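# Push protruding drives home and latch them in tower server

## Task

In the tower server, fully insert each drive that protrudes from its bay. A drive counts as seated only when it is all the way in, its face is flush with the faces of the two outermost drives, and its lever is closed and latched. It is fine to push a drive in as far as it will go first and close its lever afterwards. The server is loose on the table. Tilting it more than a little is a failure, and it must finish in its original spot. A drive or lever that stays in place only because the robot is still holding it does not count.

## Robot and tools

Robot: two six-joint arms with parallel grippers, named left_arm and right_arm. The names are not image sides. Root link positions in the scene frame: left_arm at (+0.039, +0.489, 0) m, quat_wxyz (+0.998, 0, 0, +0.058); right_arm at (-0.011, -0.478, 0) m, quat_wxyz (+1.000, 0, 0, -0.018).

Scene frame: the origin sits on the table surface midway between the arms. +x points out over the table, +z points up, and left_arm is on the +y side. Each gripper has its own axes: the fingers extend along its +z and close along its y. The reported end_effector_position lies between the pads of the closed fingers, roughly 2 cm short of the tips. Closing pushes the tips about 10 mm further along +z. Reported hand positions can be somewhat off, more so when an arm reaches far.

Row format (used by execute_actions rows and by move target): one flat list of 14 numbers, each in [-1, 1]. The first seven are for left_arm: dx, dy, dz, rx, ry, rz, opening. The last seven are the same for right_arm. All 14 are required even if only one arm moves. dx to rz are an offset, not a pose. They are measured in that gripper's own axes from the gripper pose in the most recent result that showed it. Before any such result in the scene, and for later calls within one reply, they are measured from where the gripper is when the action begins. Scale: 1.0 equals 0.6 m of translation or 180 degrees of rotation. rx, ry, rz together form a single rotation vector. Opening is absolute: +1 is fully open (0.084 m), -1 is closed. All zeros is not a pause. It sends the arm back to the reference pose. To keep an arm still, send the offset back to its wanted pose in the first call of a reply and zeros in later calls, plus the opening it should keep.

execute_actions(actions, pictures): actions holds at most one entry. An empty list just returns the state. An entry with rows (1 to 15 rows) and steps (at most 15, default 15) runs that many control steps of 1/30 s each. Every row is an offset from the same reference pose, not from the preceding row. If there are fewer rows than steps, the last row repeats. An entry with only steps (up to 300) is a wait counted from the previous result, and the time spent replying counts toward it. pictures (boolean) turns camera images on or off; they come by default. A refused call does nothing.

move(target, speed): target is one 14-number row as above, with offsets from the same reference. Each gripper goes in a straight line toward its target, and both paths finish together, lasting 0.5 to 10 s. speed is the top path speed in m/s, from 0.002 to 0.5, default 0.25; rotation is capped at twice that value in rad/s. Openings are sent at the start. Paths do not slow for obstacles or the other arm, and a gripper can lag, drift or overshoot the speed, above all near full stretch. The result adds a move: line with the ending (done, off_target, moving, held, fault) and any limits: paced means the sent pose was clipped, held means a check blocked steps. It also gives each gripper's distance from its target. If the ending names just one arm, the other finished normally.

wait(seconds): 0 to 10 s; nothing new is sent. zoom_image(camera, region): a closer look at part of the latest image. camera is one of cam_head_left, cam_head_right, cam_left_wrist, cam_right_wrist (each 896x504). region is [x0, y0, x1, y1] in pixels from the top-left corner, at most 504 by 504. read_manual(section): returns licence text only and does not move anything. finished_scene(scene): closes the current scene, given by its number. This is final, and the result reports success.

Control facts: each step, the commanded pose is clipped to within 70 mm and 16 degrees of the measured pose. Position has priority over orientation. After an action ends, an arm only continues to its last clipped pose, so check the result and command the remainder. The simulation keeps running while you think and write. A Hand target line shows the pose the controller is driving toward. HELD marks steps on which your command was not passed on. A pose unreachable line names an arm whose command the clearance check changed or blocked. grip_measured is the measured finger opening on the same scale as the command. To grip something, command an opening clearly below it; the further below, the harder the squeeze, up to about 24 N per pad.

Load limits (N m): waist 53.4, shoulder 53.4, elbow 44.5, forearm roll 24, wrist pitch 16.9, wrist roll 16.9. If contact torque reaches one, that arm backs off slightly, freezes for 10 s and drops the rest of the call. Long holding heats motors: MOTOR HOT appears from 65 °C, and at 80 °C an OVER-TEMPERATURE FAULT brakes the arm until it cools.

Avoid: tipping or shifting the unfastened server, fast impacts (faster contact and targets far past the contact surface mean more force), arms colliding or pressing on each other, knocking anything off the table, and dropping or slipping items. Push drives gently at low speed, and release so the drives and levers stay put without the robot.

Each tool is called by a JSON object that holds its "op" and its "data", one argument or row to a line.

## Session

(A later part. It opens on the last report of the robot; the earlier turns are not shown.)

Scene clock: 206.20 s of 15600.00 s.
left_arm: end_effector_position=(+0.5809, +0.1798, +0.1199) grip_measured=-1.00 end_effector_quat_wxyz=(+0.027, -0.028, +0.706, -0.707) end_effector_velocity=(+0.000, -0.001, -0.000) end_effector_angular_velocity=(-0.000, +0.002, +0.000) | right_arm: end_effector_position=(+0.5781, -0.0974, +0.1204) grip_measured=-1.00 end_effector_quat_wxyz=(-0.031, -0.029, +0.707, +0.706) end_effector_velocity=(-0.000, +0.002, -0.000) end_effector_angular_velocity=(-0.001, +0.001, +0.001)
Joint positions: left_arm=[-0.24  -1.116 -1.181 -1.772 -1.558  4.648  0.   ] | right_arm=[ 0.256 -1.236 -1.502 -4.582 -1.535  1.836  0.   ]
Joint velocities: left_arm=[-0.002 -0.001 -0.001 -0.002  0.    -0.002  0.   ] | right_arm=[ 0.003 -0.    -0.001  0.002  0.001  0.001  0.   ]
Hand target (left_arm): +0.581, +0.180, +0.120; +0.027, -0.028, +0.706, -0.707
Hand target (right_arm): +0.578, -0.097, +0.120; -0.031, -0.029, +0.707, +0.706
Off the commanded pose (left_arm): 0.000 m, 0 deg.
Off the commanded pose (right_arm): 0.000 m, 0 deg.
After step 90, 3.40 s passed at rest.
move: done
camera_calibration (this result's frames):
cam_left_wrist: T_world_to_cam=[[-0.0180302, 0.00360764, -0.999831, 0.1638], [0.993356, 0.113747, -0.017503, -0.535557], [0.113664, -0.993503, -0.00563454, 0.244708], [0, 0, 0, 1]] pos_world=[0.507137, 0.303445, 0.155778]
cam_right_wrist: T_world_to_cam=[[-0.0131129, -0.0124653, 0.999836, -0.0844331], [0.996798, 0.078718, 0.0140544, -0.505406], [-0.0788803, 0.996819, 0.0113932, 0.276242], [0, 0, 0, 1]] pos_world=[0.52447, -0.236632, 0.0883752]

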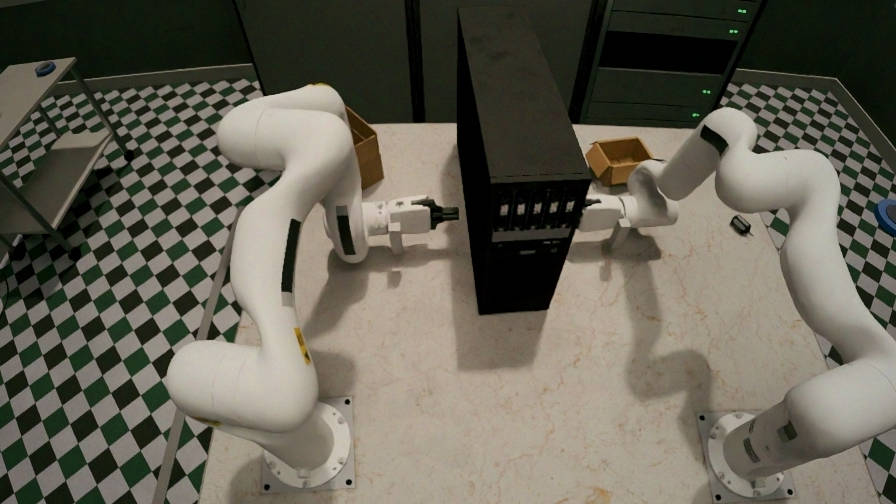

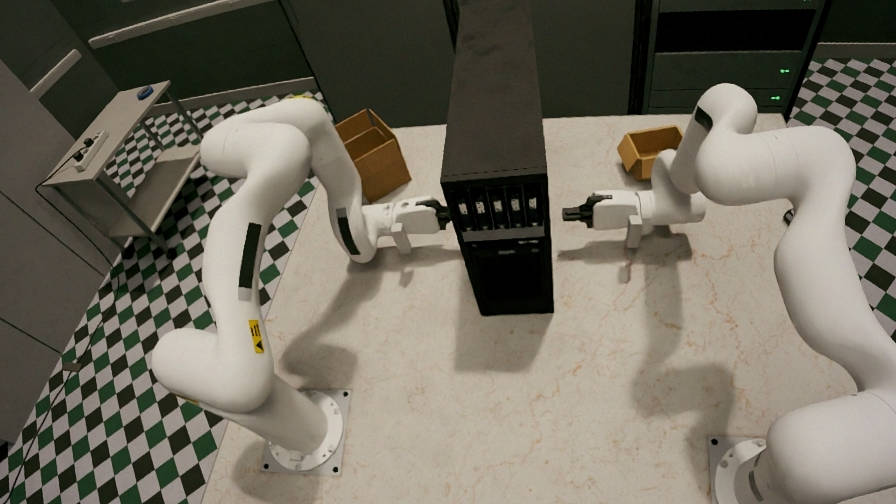

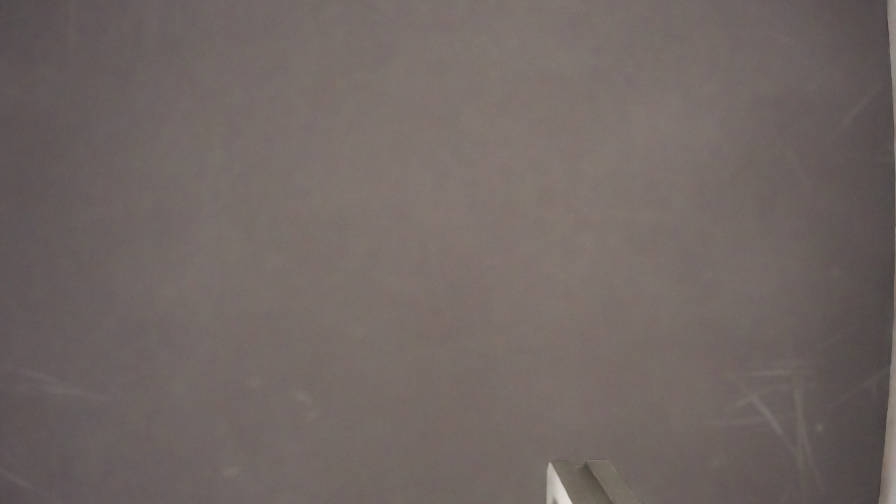

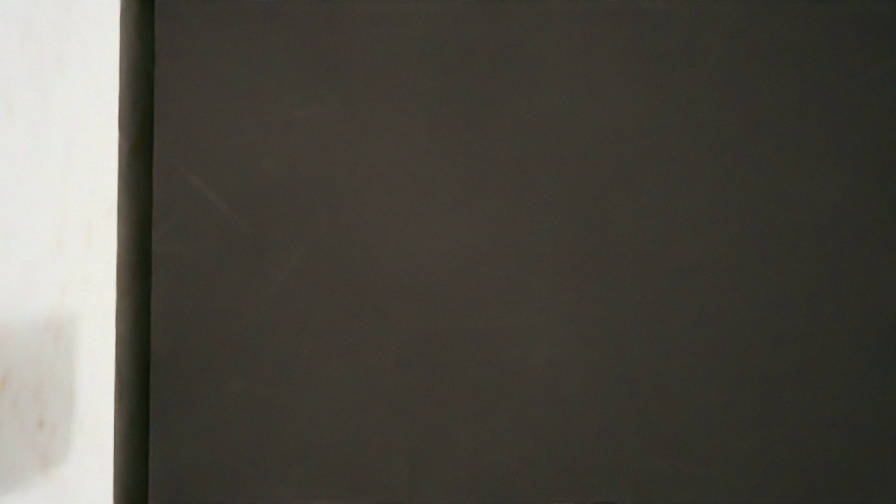

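Both hands moved the full 12 mm, with no contact yet. Now I'll feel for the faces in 3 mm steps and watch for a stall.

{"op": "move", "data": {
  "target": [0, 0, 0.005, 0, 0, 0, -1, 0, 0, 0.01, 0, 0, 0, -1],
  "speed": 0.015
}}

Scene clock: 207.57 s of 15600.00 s.
left_arm: end_effector_position=(+0.5811, +0.1768, +0.1199) grip_measured=-1.00 end_effector_quat_wxyz=(+0.027, -0.028, +0.706, -0.707) end_effector_velocity=(+0.000, -0.000, -0.000) end_effector_angular_velocity=(+0.000, -0.002, +0.000) | right_arm: end_effector_position=(+0.5775, -0.0915, +0.1204) grip_measured=-1.00 end_effector_quat_wxyz=(-0.031, -0.029, +0.707, +0.706) end_effector_velocity=(-0.000, +0.001, -0.000) end_effector_angular_velocity=(-0.000, +0.001, -0.000)
Joint positions: left_arm=[-0.246 -1.117 -1.183 -1.777 -1.558  4.647  0.   ] | right_arm=[ 0.265 -1.237 -1.505 -4.573 -1.533  1.837  0.   ]
Joint velocities: left_arm=[-0.001 -0.    -0.    -0.001 -0.     0.002  0.   ] | right_arm=[ 0.002 -0.    -0.     0.002  0.001  0.     0.   ]
Hand target (left_arm): +0.581, +0.177, +0.120; +0.027, -0.028, +0.706, -0.707
Hand target (right_arm): +0.578, -0.091, +0.120; -0.031, -0.029, +0.707, +0.706
Off the commanded pose (left_arm): 0.000 m, 0 deg.
Off the commanded pose (right_arm): 0.000 m, 0 deg.
move: done
camera_calibration (this result's frames):
cam_left_wrist: T_world_to_cam=[[-0.0180274, 0.00362189, -0.999831, 0.163811], [0.993356, 0.113746, -0.0174986, -0.535452], [0.113663, -0.993503, -0.00564837, 0.241756], [0, 0, 0, 1]] pos_world=[0.507369, 0.300497, 0.155779]
cam_right_wrist: T_world_to_cam=[[-0.0130962, -0.012519, 0.999836, -0.0843998], [0.996798, 0.0787192, 0.014042, -0.50535], [-0.078882, 0.996818, 0.011448, 0.270305], [0, 0, 0, 1]] pos_world=[0.523949, -0.230721, 0.0883877]

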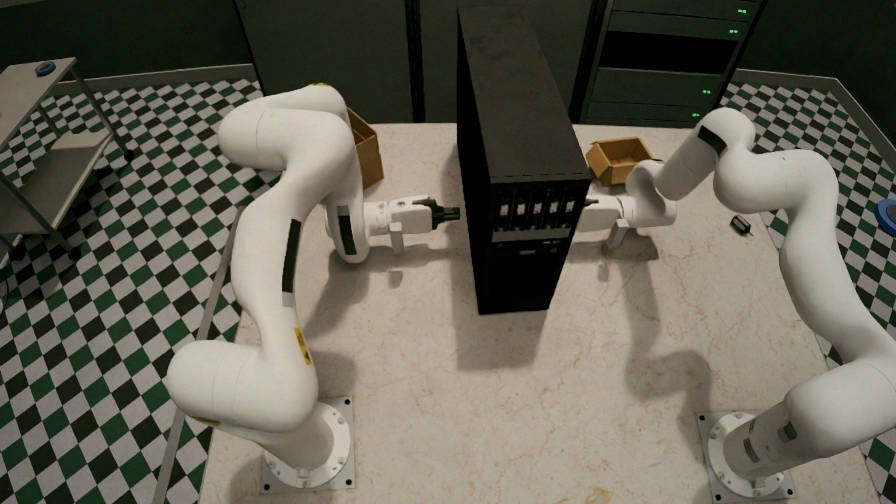

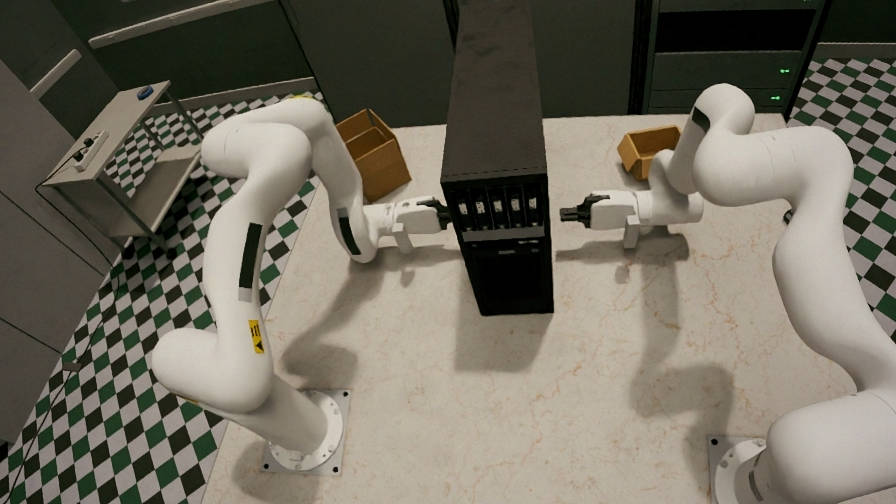

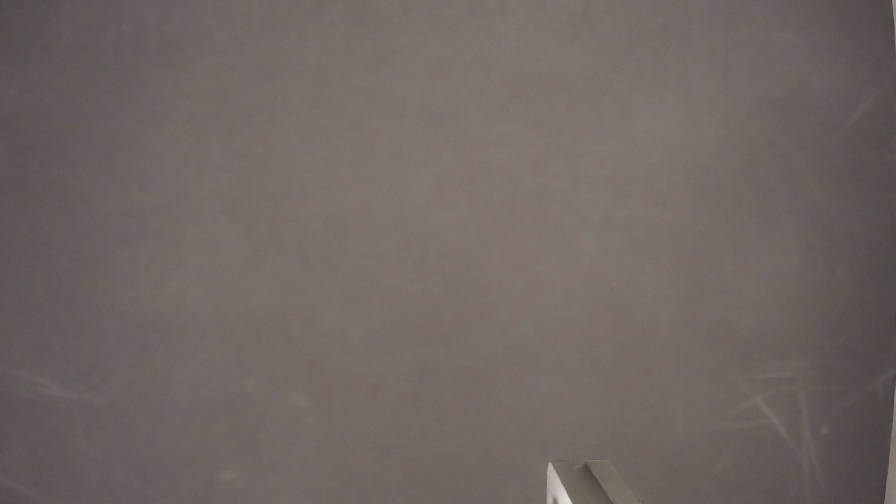

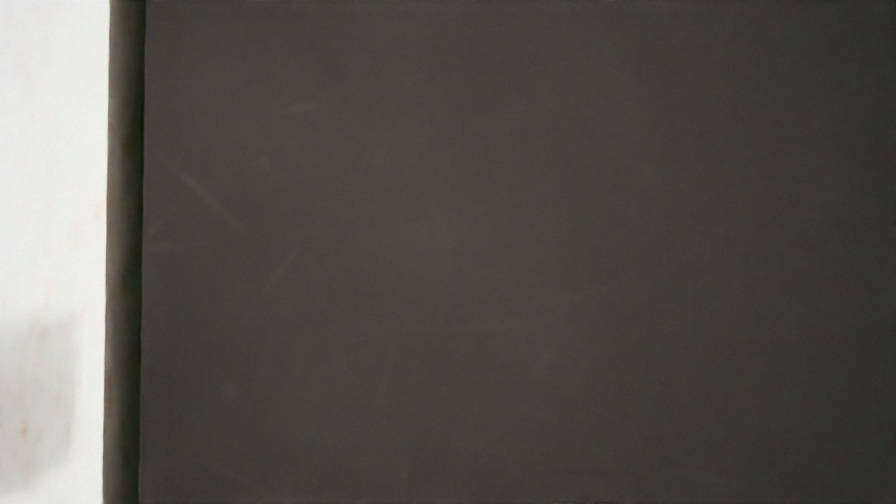

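Both hands are still free. Next step.

{"op": "move", "data": {
  "target": [0, 0, 0.005, 0, 0, 0, -1, 0, 0, 0.005, 0, 0, 0, -1],
  "speed": 0.015
}}

Scene clock: 209.43 s of 15600.00 s.
left_arm: end_effector_position=(+0.5814, +0.1739, +0.1199) grip_measured=-1.00 end_effector_quat_wxyz=(+0.027, -0.028, +0.706, -0.707) end_effector_velocity=(+0.000, -0.000, +0.000) end_effector_angular_velocity=(+0.000, -0.000, -0.000) | right_arm: end_effector_position=(+0.5773, -0.0886, +0.1204) grip_measured=-1.00 end_effector_quat_wxyz=(-0.031, -0.029, +0.706, +0.706) end_effector_velocity=(-0.000, +0.001, +0.000) end_effector_angular_velocity=(-0.000, -0.000, +0.000)
Joint positions: left_arm=[-0.251 -1.118 -1.184 -1.782 -1.557  4.646  0.   ] | right_arm=[ 0.27  -1.238 -1.507 -4.568 -1.531  1.838  0.   ]
Joint velocities: left_arm=[-0.001  0.    -0.001 -0.     0.    -0.     0.   ] | right_arm=[ 0.002  0.    -0.     0.001  0.001  0.001  0.   ]
Hand target (left_arm): +0.581, +0.174, +0.120; +0.027, -0.028, +0.706, -0.707
Hand target (right_arm): +0.577, -0.089, +0.120; -0.031, -0.029, +0.706, +0.706
Off the commanded pose (left_arm): 0.000 m, 0 deg.
Off the commanded pose (right_arm): 0.000 m, 0 deg.
move: done
camera_calibration (this result's frames):
cam_left_wrist: T_world_to_cam=[[-0.0180247, 0.00363627, -0.999831, 0.163821], [0.993356, 0.113746, -0.0174943, -0.535348], [0.113663, -0.993503, -0.00566234, 0.238804], [0, 0, 0, 1]] pos_world=[0.507601, 0.29755, 0.15578]
cam_right_wrist: T_world_to_cam=[[-0.0130872, -0.0125458, 0.999836, -0.0843832], [0.996798, 0.0787189, 0.0140352, -0.505323], [-0.078882, 0.996818, 0.0114754, 0.267335], [0, 0, 0, 1]] pos_world=[0.523689, -0.227765, 0.0883939]

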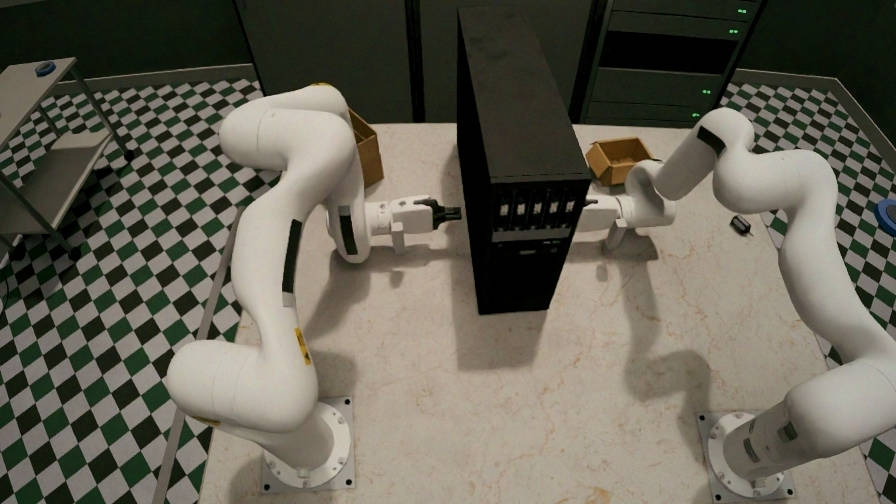

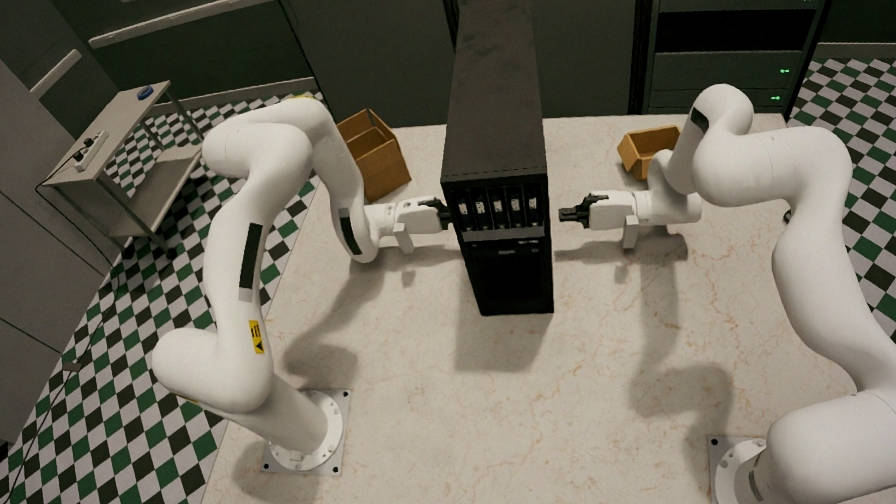

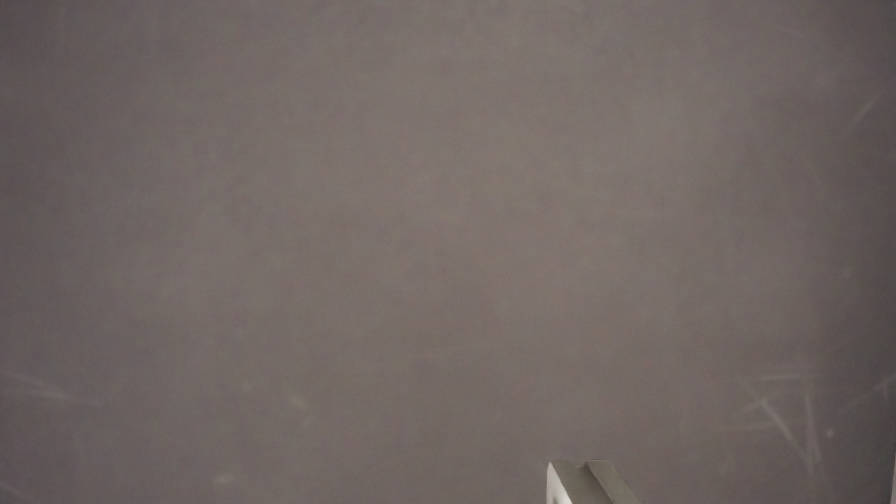

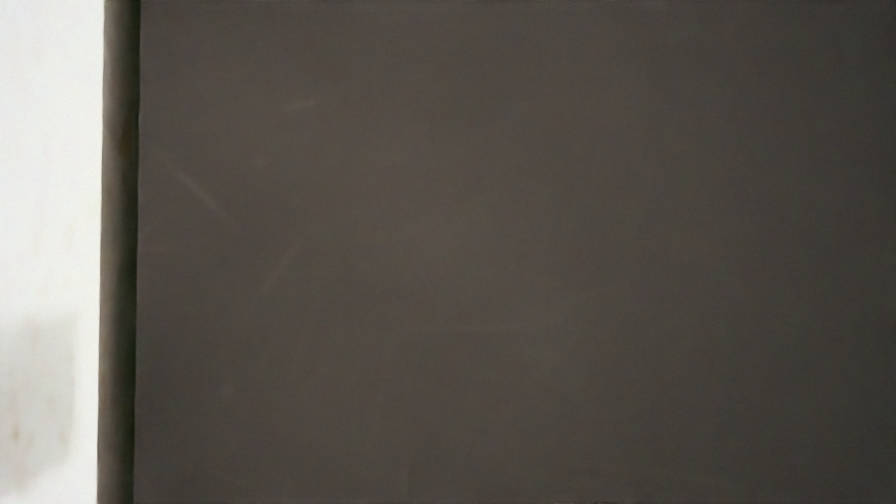

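Both hands are still free, and the head view shows a visible gap on the right. Continuing in 3 mm steps.

{"op": "move", "data": {
  "target": [0, 0, 0.005, 0, 0, 0, -1, 0, 0, 0.005, 0, 0, 0, -1],
  "speed": 0.015
}}

Scene clock: 211.13 s of 15600.00 s.
left_arm: end_effector_position=(+0.5816, +0.1709, +0.1199) grip_measured=-1.00 end_effector_quat_wxyz=(+0.027, -0.028, +0.706, -0.707) end_effector_velocity=(-0.000, -0.000, -0.000) end_effector_angular_velocity=(-0.000, +0.001, +0.000) | right_arm: end_effector_position=(+0.5770, -0.0856, +0.1204) grip_measured=-1.00 end_effector_quat_wxyz=(-0.031, -0.029, +0.706, +0.706) end_effector_velocity=(+0.000, +0.001, +0.001) end_effector_angular_velocity=(+0.001, -0.001, +0.000)
Joint positions: left_arm=[-0.257 -1.118 -1.186 -1.788 -1.557  4.645  0.   ] | right_arm=[ 0.275 -1.239 -1.508 -4.564 -1.53   1.839  0.   ]
Joint velocities: left_arm=[-0.001  0.     0.001 -0.001  0.    -0.001  0.   ] | right_arm=[ 0.001  0.001 -0.     0.001 -0.001  0.001  0.   ]
Hand target (left_arm): +0.582, +0.171, +0.120; +0.027, -0.028, +0.706, -0.707
Hand target (right_arm): +0.577, -0.086, +0.120; -0.031, -0.029, +0.706, +0.706
Off the commanded pose (left_arm): 0.000 m, 0 deg.
Off the commanded pose (right_arm): 0.000 m, 0 deg.
move: done
camera_calibration (this result's frames):
cam_left_wrist: T_world_to_cam=[[-0.0180217, 0.00365062, -0.999831, 0.163832], [0.993356, 0.113746, -0.0174896, -0.535243], [0.113663, -0.993503, -0.00567626, 0.235851], [0, 0, 0, 1]] pos_world=[0.507832, 0.294603, 0.155782]
cam_right_wrist: T_world_to_cam=[[-0.0130786, -0.0125724, 0.999835, -0.0843664], [0.996798, 0.0787186, 0.0140287, -0.505296], [-0.078882, 0.996818, 0.0115026, 0.264366], [0, 0, 0, 1]] pos_world=[0.523428, -0.224809, 0.0884003]

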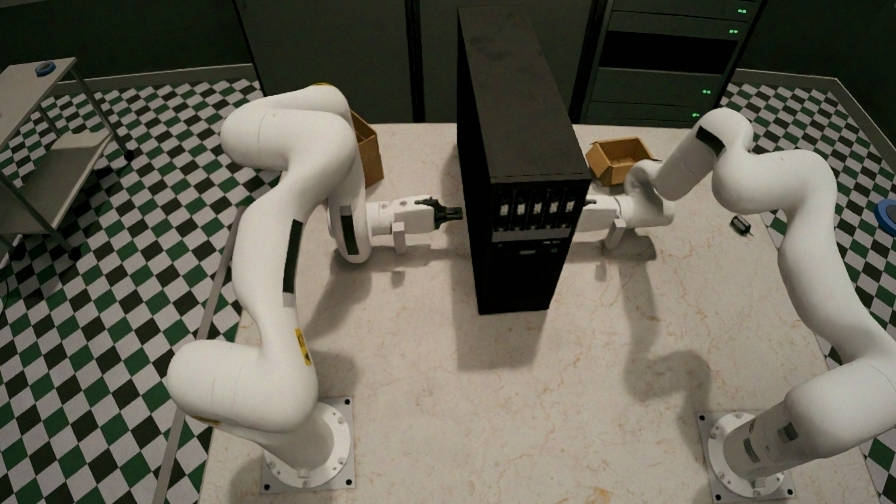

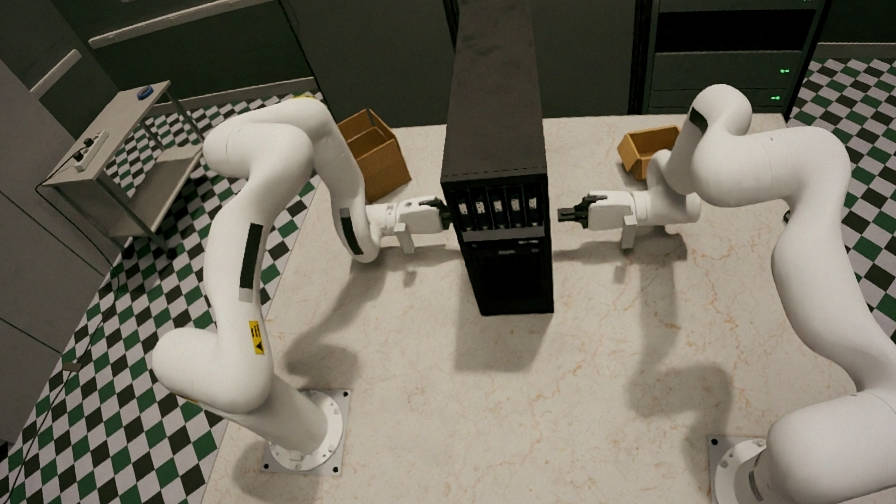

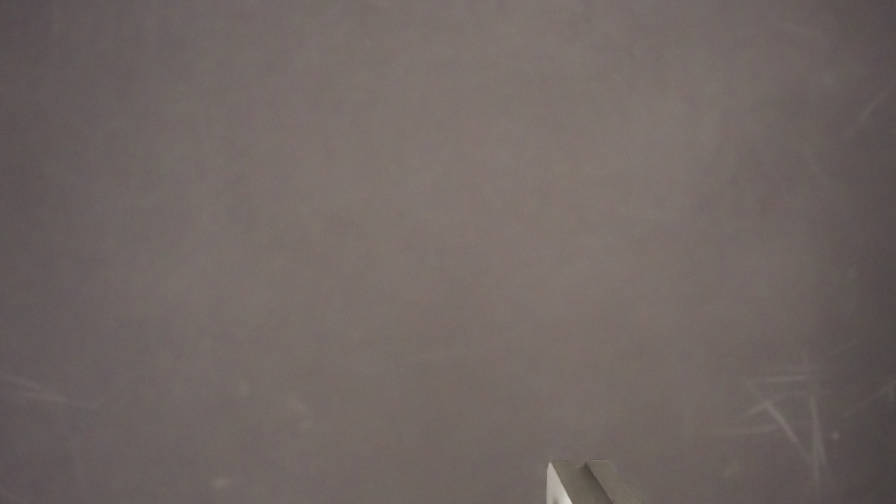

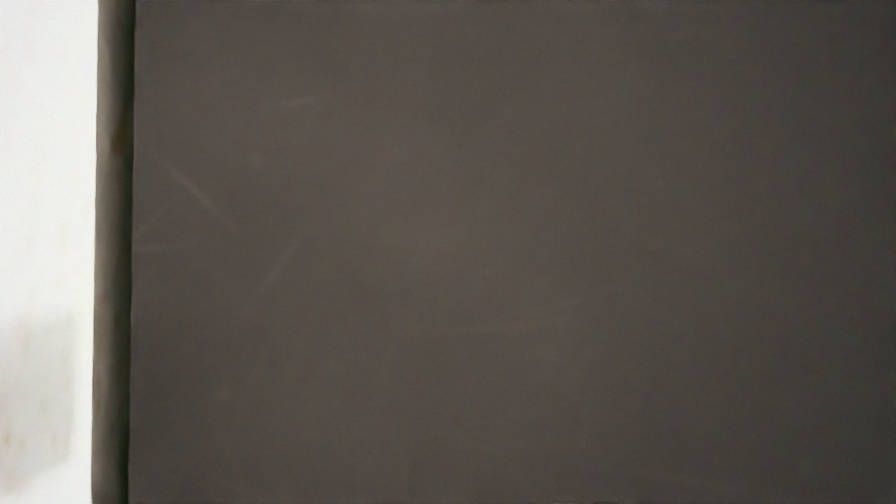

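{"op": "move", "data": {
  "target": [0, 0, 0.005, 0, 0, 0, -1, 0, 0, 0.005, 0, 0, 0, -1],
  "speed": 0.015
}}

Scene clock: 212.77 s of 15600.00 s.
left_arm: end_effector_position=(+0.5818, +0.1680, +0.1199) grip_measured=-1.00 end_effector_quat_wxyz=(+0.027, -0.028, +0.706, -0.707) end_effector_velocity=(-0.000, -0.000, -0.000) end_effector_angular_velocity=(+0.000, -0.001, +0.000) | right_arm: end_effector_position=(+0.5768, -0.0826, +0.1204) grip_measured=-1.00 end_effector_quat_wxyz=(-0.031, -0.029, +0.706, +0.706) end_effector_velocity=(-0.000, +0.001, +0.000) end_effector_angular_velocity=(+0.000, -0.000, +0.000)
Joint positions: left_arm=[-0.262 -1.119 -1.188 -1.793 -1.556  4.643  0.   ] | right_arm=[ 0.279 -1.239 -1.51  -4.559 -1.529  1.84   0.   ]
Joint velocities: left_arm=[-0.001 -0.    -0.    -0.001  0.     0.001  0.   ] | right_arm=[ 0.001 -0.    -0.     0.001  0.     0.     0.   ]
Hand target (left_arm): +0.582, +0.168, +0.120; +0.027, -0.028, +0.706, -0.707
Hand target (right_arm): +0.577, -0.083, +0.120; -0.031, -0.029, +0.706, +0.706
Off the commanded pose (left_arm): 0.000 m, 0 deg.
Off the commanded pose (right_arm): 0.000 m, 0 deg.
move: done
camera_calibration (this result's frames):
cam_left_wrist: T_world_to_cam=[[-0.0180187, 0.00366488, -0.999831, 0.163843], [0.993356, 0.113746, -0.0174851, -0.535139], [0.113663, -0.993503, -0.00569008, 0.232899], [0, 0, 0, 1]] pos_world=[0.508064, 0.291655, 0.155783]
cam_right_wrist: T_world_to_cam=[[-0.0130696, -0.012599, 0.999835, -0.0843498], [0.996798, 0.0787186, 0.0140218, -0.505268], [-0.0788822, 0.996817, 0.0115299, 0.261397], [0, 0, 0, 1]] pos_world=[0.523168, -0.221853, 0.0884068]

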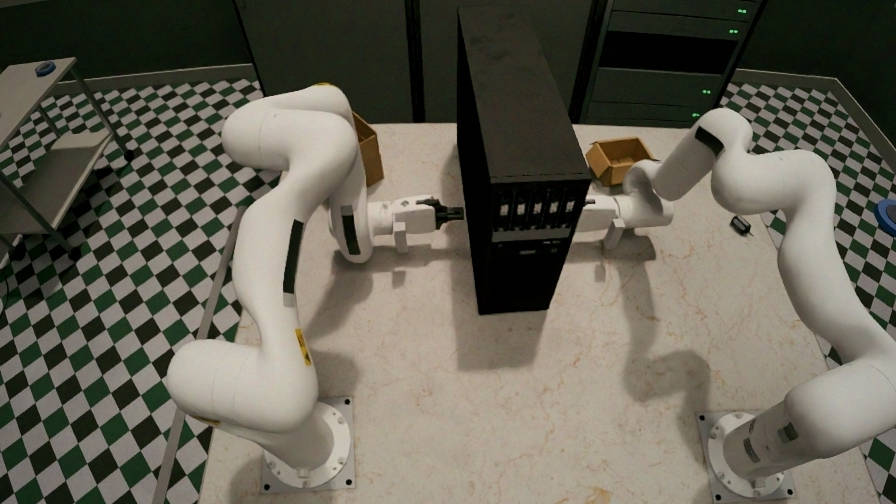

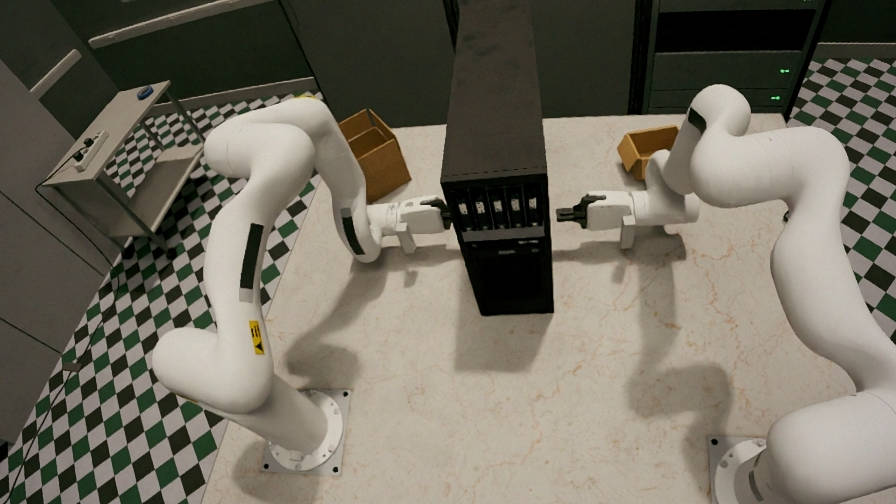

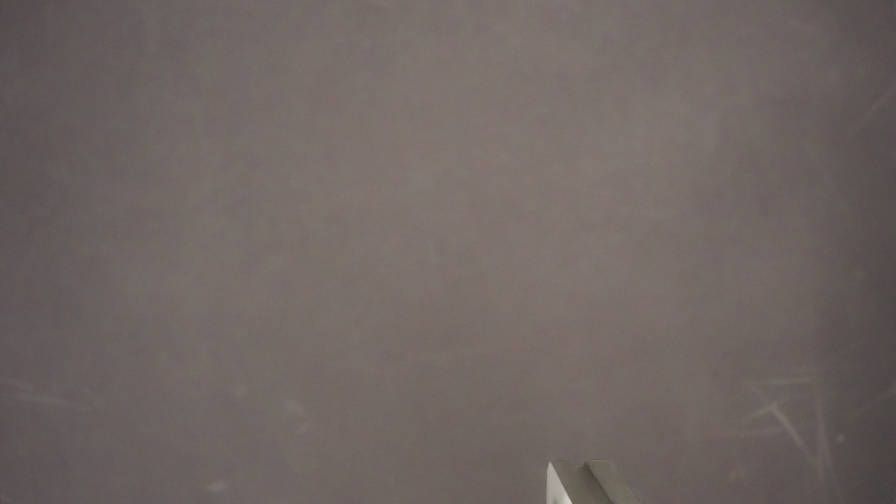

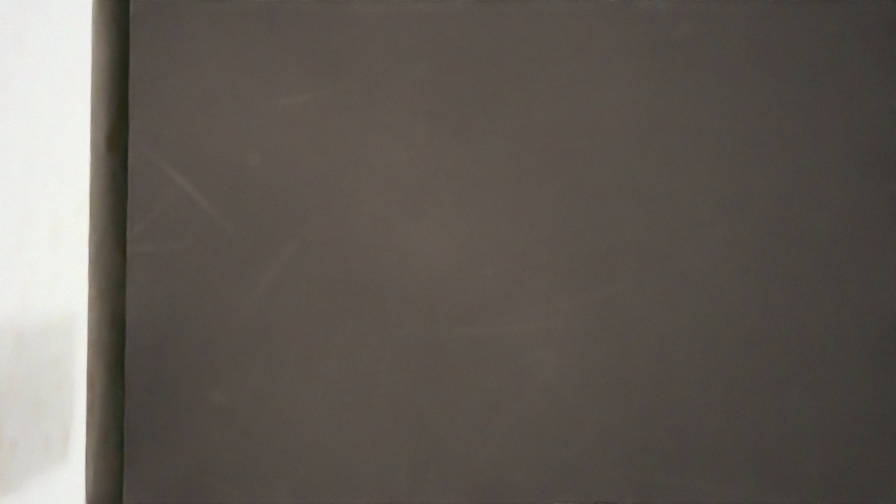

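Both hands are still free (left y=0.1680, right y=−0.0826). Continuing.

{"op": "move", "data": {
  "target": [0, 0, 0.005, 0, 0, 0, -1, 0, 0, 0.005, 0, 0, 0, -1],
  "speed": 0.015
}}

Scene clock: 214.07 s of 15600.00 s.
left_arm: end_effector_position=(+0.5821, +0.1650, +0.1199) grip_measured=-1.00 end_effector_quat_wxyz=(+0.027, -0.028, +0.706, -0.707) end_effector_velocity=(-0.000, -0.000, -0.000) end_effector_angular_velocity=(+0.000, -0.001, -0.000) | right_arm: end_effector_position=(+0.5765, -0.0797, +0.1205) grip_measured=-1.00 end_effector_quat_wxyz=(-0.031, -0.029, +0.706, +0.706) end_effector_velocity=(-0.001, +0.001, -0.001) end_effector_angular_velocity=(-0.000, +0.001, +0.000)
Joint positions: left_arm=[-0.268 -1.119 -1.19  -1.799 -1.555  4.642  0.   ] | right_arm=[ 0.284 -1.24  -1.512 -4.555 -1.527  1.841  0.   ]
Joint velocities: left_arm=[-0.001 -0.     0.    -0.001  0.     0.001  0.   ] | right_arm=[ 0.001 -0.002 -0.     0.001 -0.    -0.     0.   ]
Hand target (left_arm): +0.582, +0.165, +0.120; +0.027, -0.028, +0.706, -0.707
Hand target (right_arm): +0.576, -0.080, +0.120; -0.031, -0.029, +0.706, +0.706
Off the commanded pose (left_arm): 0.000 m, 0 deg.
Off the commanded pose (right_arm): 0.000 m, 0 deg.
move: done
camera_calibration (this result's frames):
cam_left_wrist: T_world_to_cam=[[-0.0180154, 0.00367922, -0.999831, 0.163853], [0.993356, 0.113746, -0.0174802, -0.535034], [0.113662, -0.993503, -0.00570396, 0.229947], [0, 0, 0, 1]] pos_world=[0.508295, 0.288708, 0.155784]
cam_right_wrist: T_world_to_cam=[[-0.0130607, -0.0126257, 0.999835, -0.084333], [0.996798, 0.0787181, 0.0140151, -0.505241], [-0.0788821, 0.996817, 0.0115572, 0.258427], [0, 0, 0, 1]] pos_world=[0.522907, -0.218898, 0.0884134]

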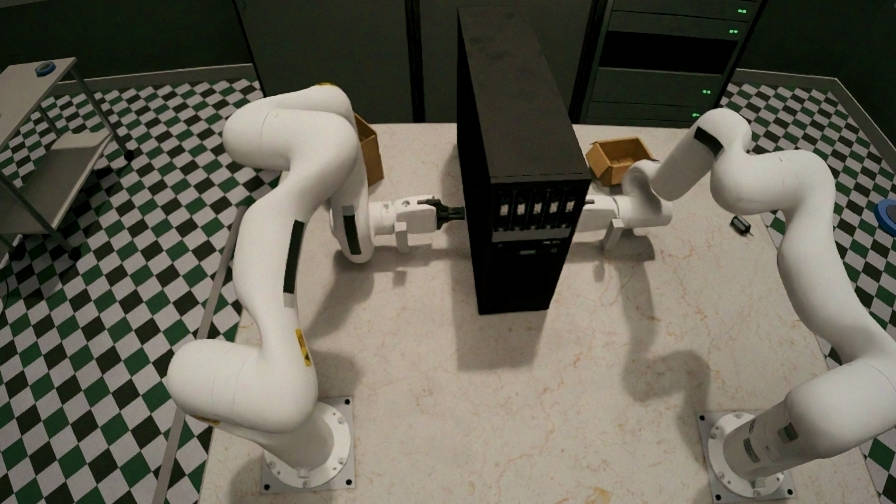

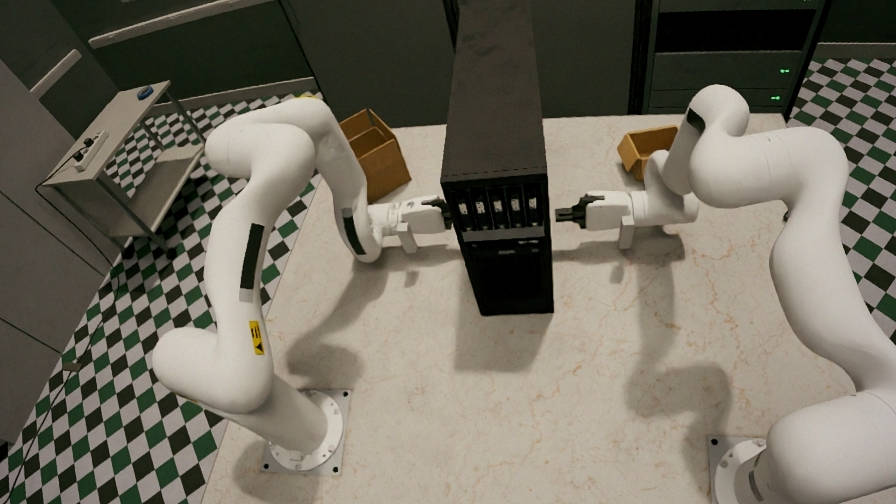

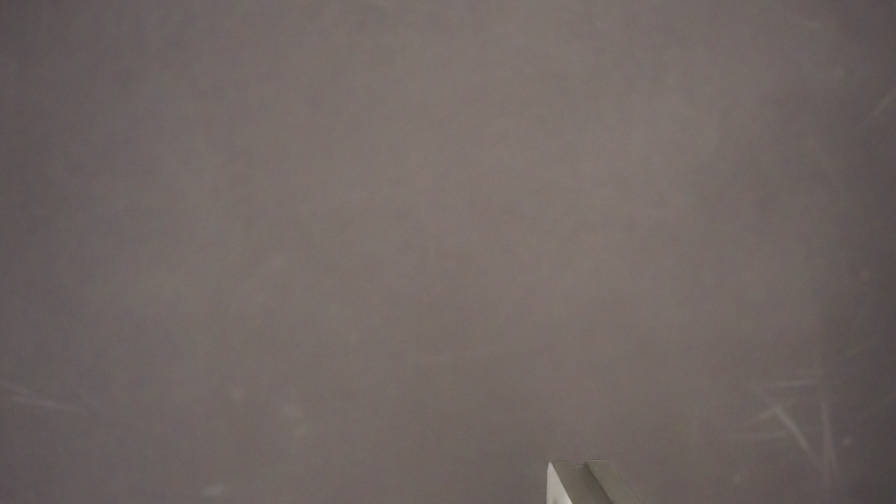

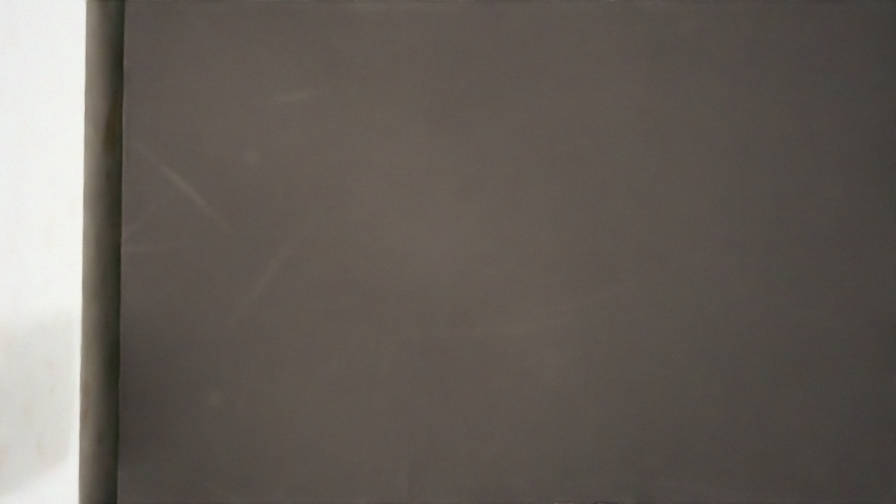

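Still free, but by my estimate the two tips are now only about one server-width apart. Contact should come within the next step or two.

{"op": "move", "data": {
  "target": [0, 0, 0.005, 0, 0, 0, -1, 0, 0, 0.005, 0, 0, 0, -1],
  "speed": 0.015
}}

Scene clock: 215.67 s of 15600.00 s.
left_arm: end_effector_position=(+0.5823, +0.1621, +0.1199) grip_measured=-1.00 end_effector_quat_wxyz=(+0.027, -0.028, +0.706, -0.707) end_effector_velocity=(+0.000, -0.000, +0.000) end_effector_angular_velocity=(-0.000, +0.000, +0.000) | right_arm: end_effector_position=(+0.5762, -0.0767, +0.1205) grip_measured=-1.00 end_effector_quat_wxyz=(-0.031, -0.029, +0.706, +0.706) end_effector_velocity=(+0.000, +0.000, +0.000) end_effector_angular_velocity=(-0.000, -0.000, -0.001)
Joint positions: left_arm=[-0.273 -1.12  -1.192 -1.804 -1.555  4.641  0.   ] | right_arm=[ 0.289 -1.241 -1.513 -4.55  -1.526  1.841  0.   ]
Joint velocities: left_arm=[-0.001  0.    -0.    -0.001  0.    -0.001  0.   ] | right_arm=[ 0.     0.001 -0.     0.001  0.001  0.001  0.   ]
Hand target (left_arm): +0.582, +0.162, +0.120; +0.027, -0.028, +0.706, -0.707
Hand target (right_arm): +0.576, -0.077, +0.120; -0.031, -0.029, +0.706, +0.706
Off the commanded pose (left_arm): 0.000 m, 0 deg.
Off the commanded pose (right_arm): 0.000 m, 0 deg.
move: done
camera_calibration (this result's frames):
cam_left_wrist: T_world_to_cam=[[-0.0180122, 0.00369367, -0.999831, 0.163864], [0.993356, 0.113746, -0.0174754, -0.53493], [0.113662, -0.993503, -0.00571795, 0.226994], [0, 0, 0, 1]] pos_world=[0.508527, 0.28576, 0.155786]
cam_right_wrist: T_world_to_cam=[[-0.0130513, -0.0126524, 0.999835, -0.0843164], [0.996799, 0.0787174, 0.0140078, -0.505213], [-0.0788816, 0.996817, 0.0115845, 0.255458], [0, 0, 0, 1]] pos_world=[0.522647, -0.215942, 0.08842]

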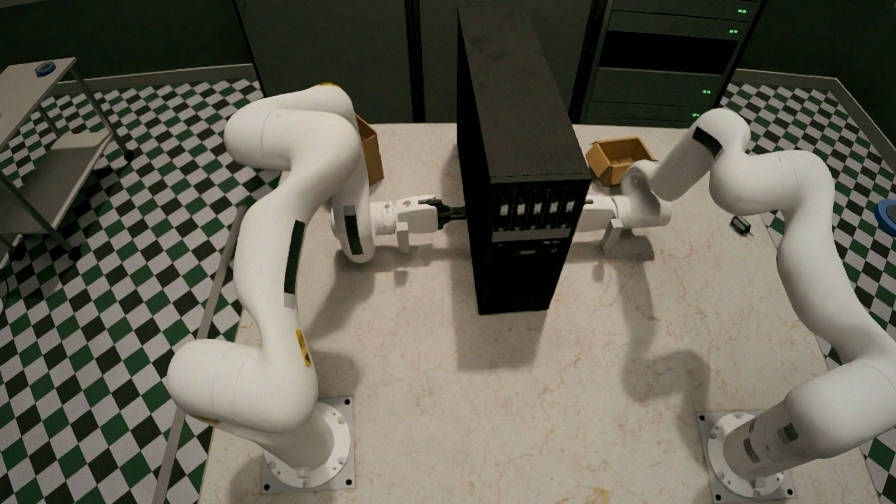

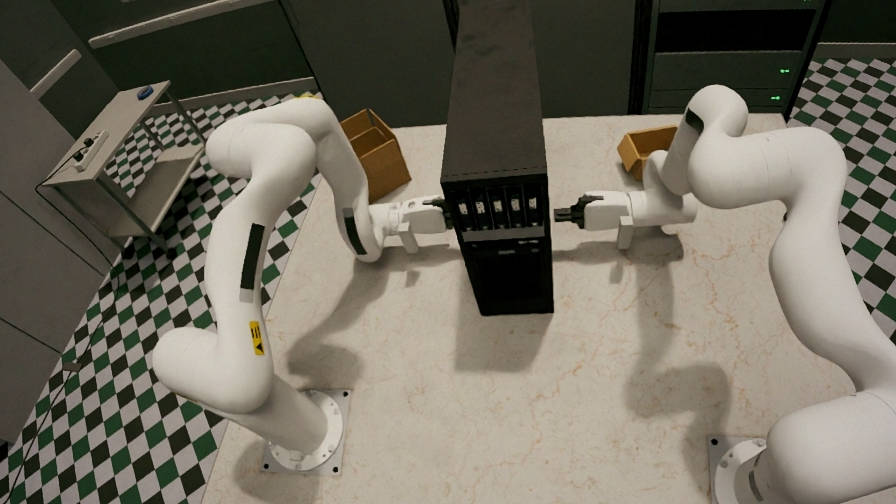

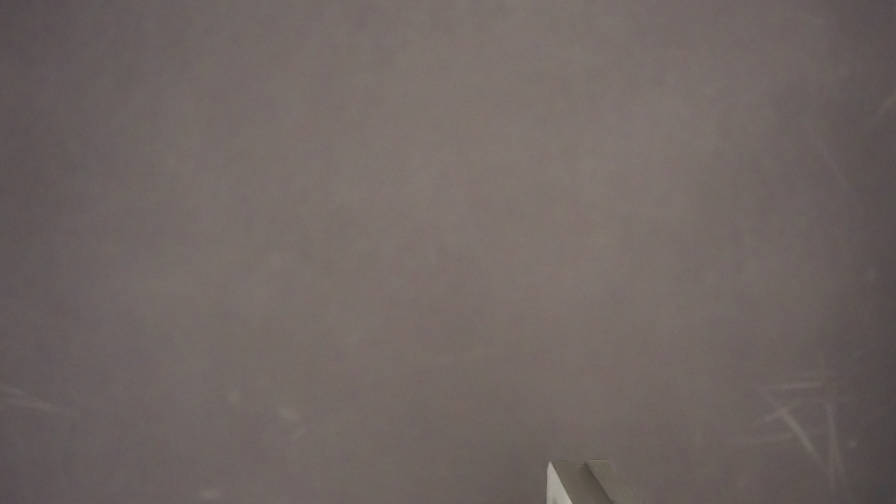

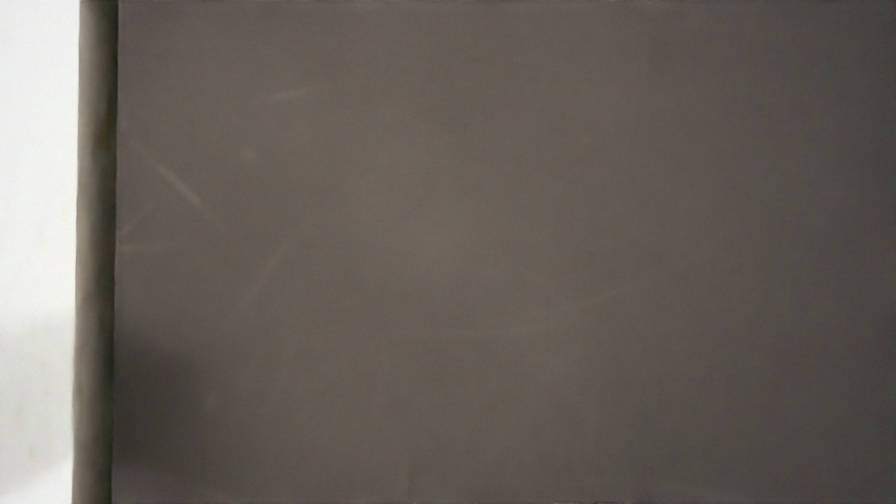

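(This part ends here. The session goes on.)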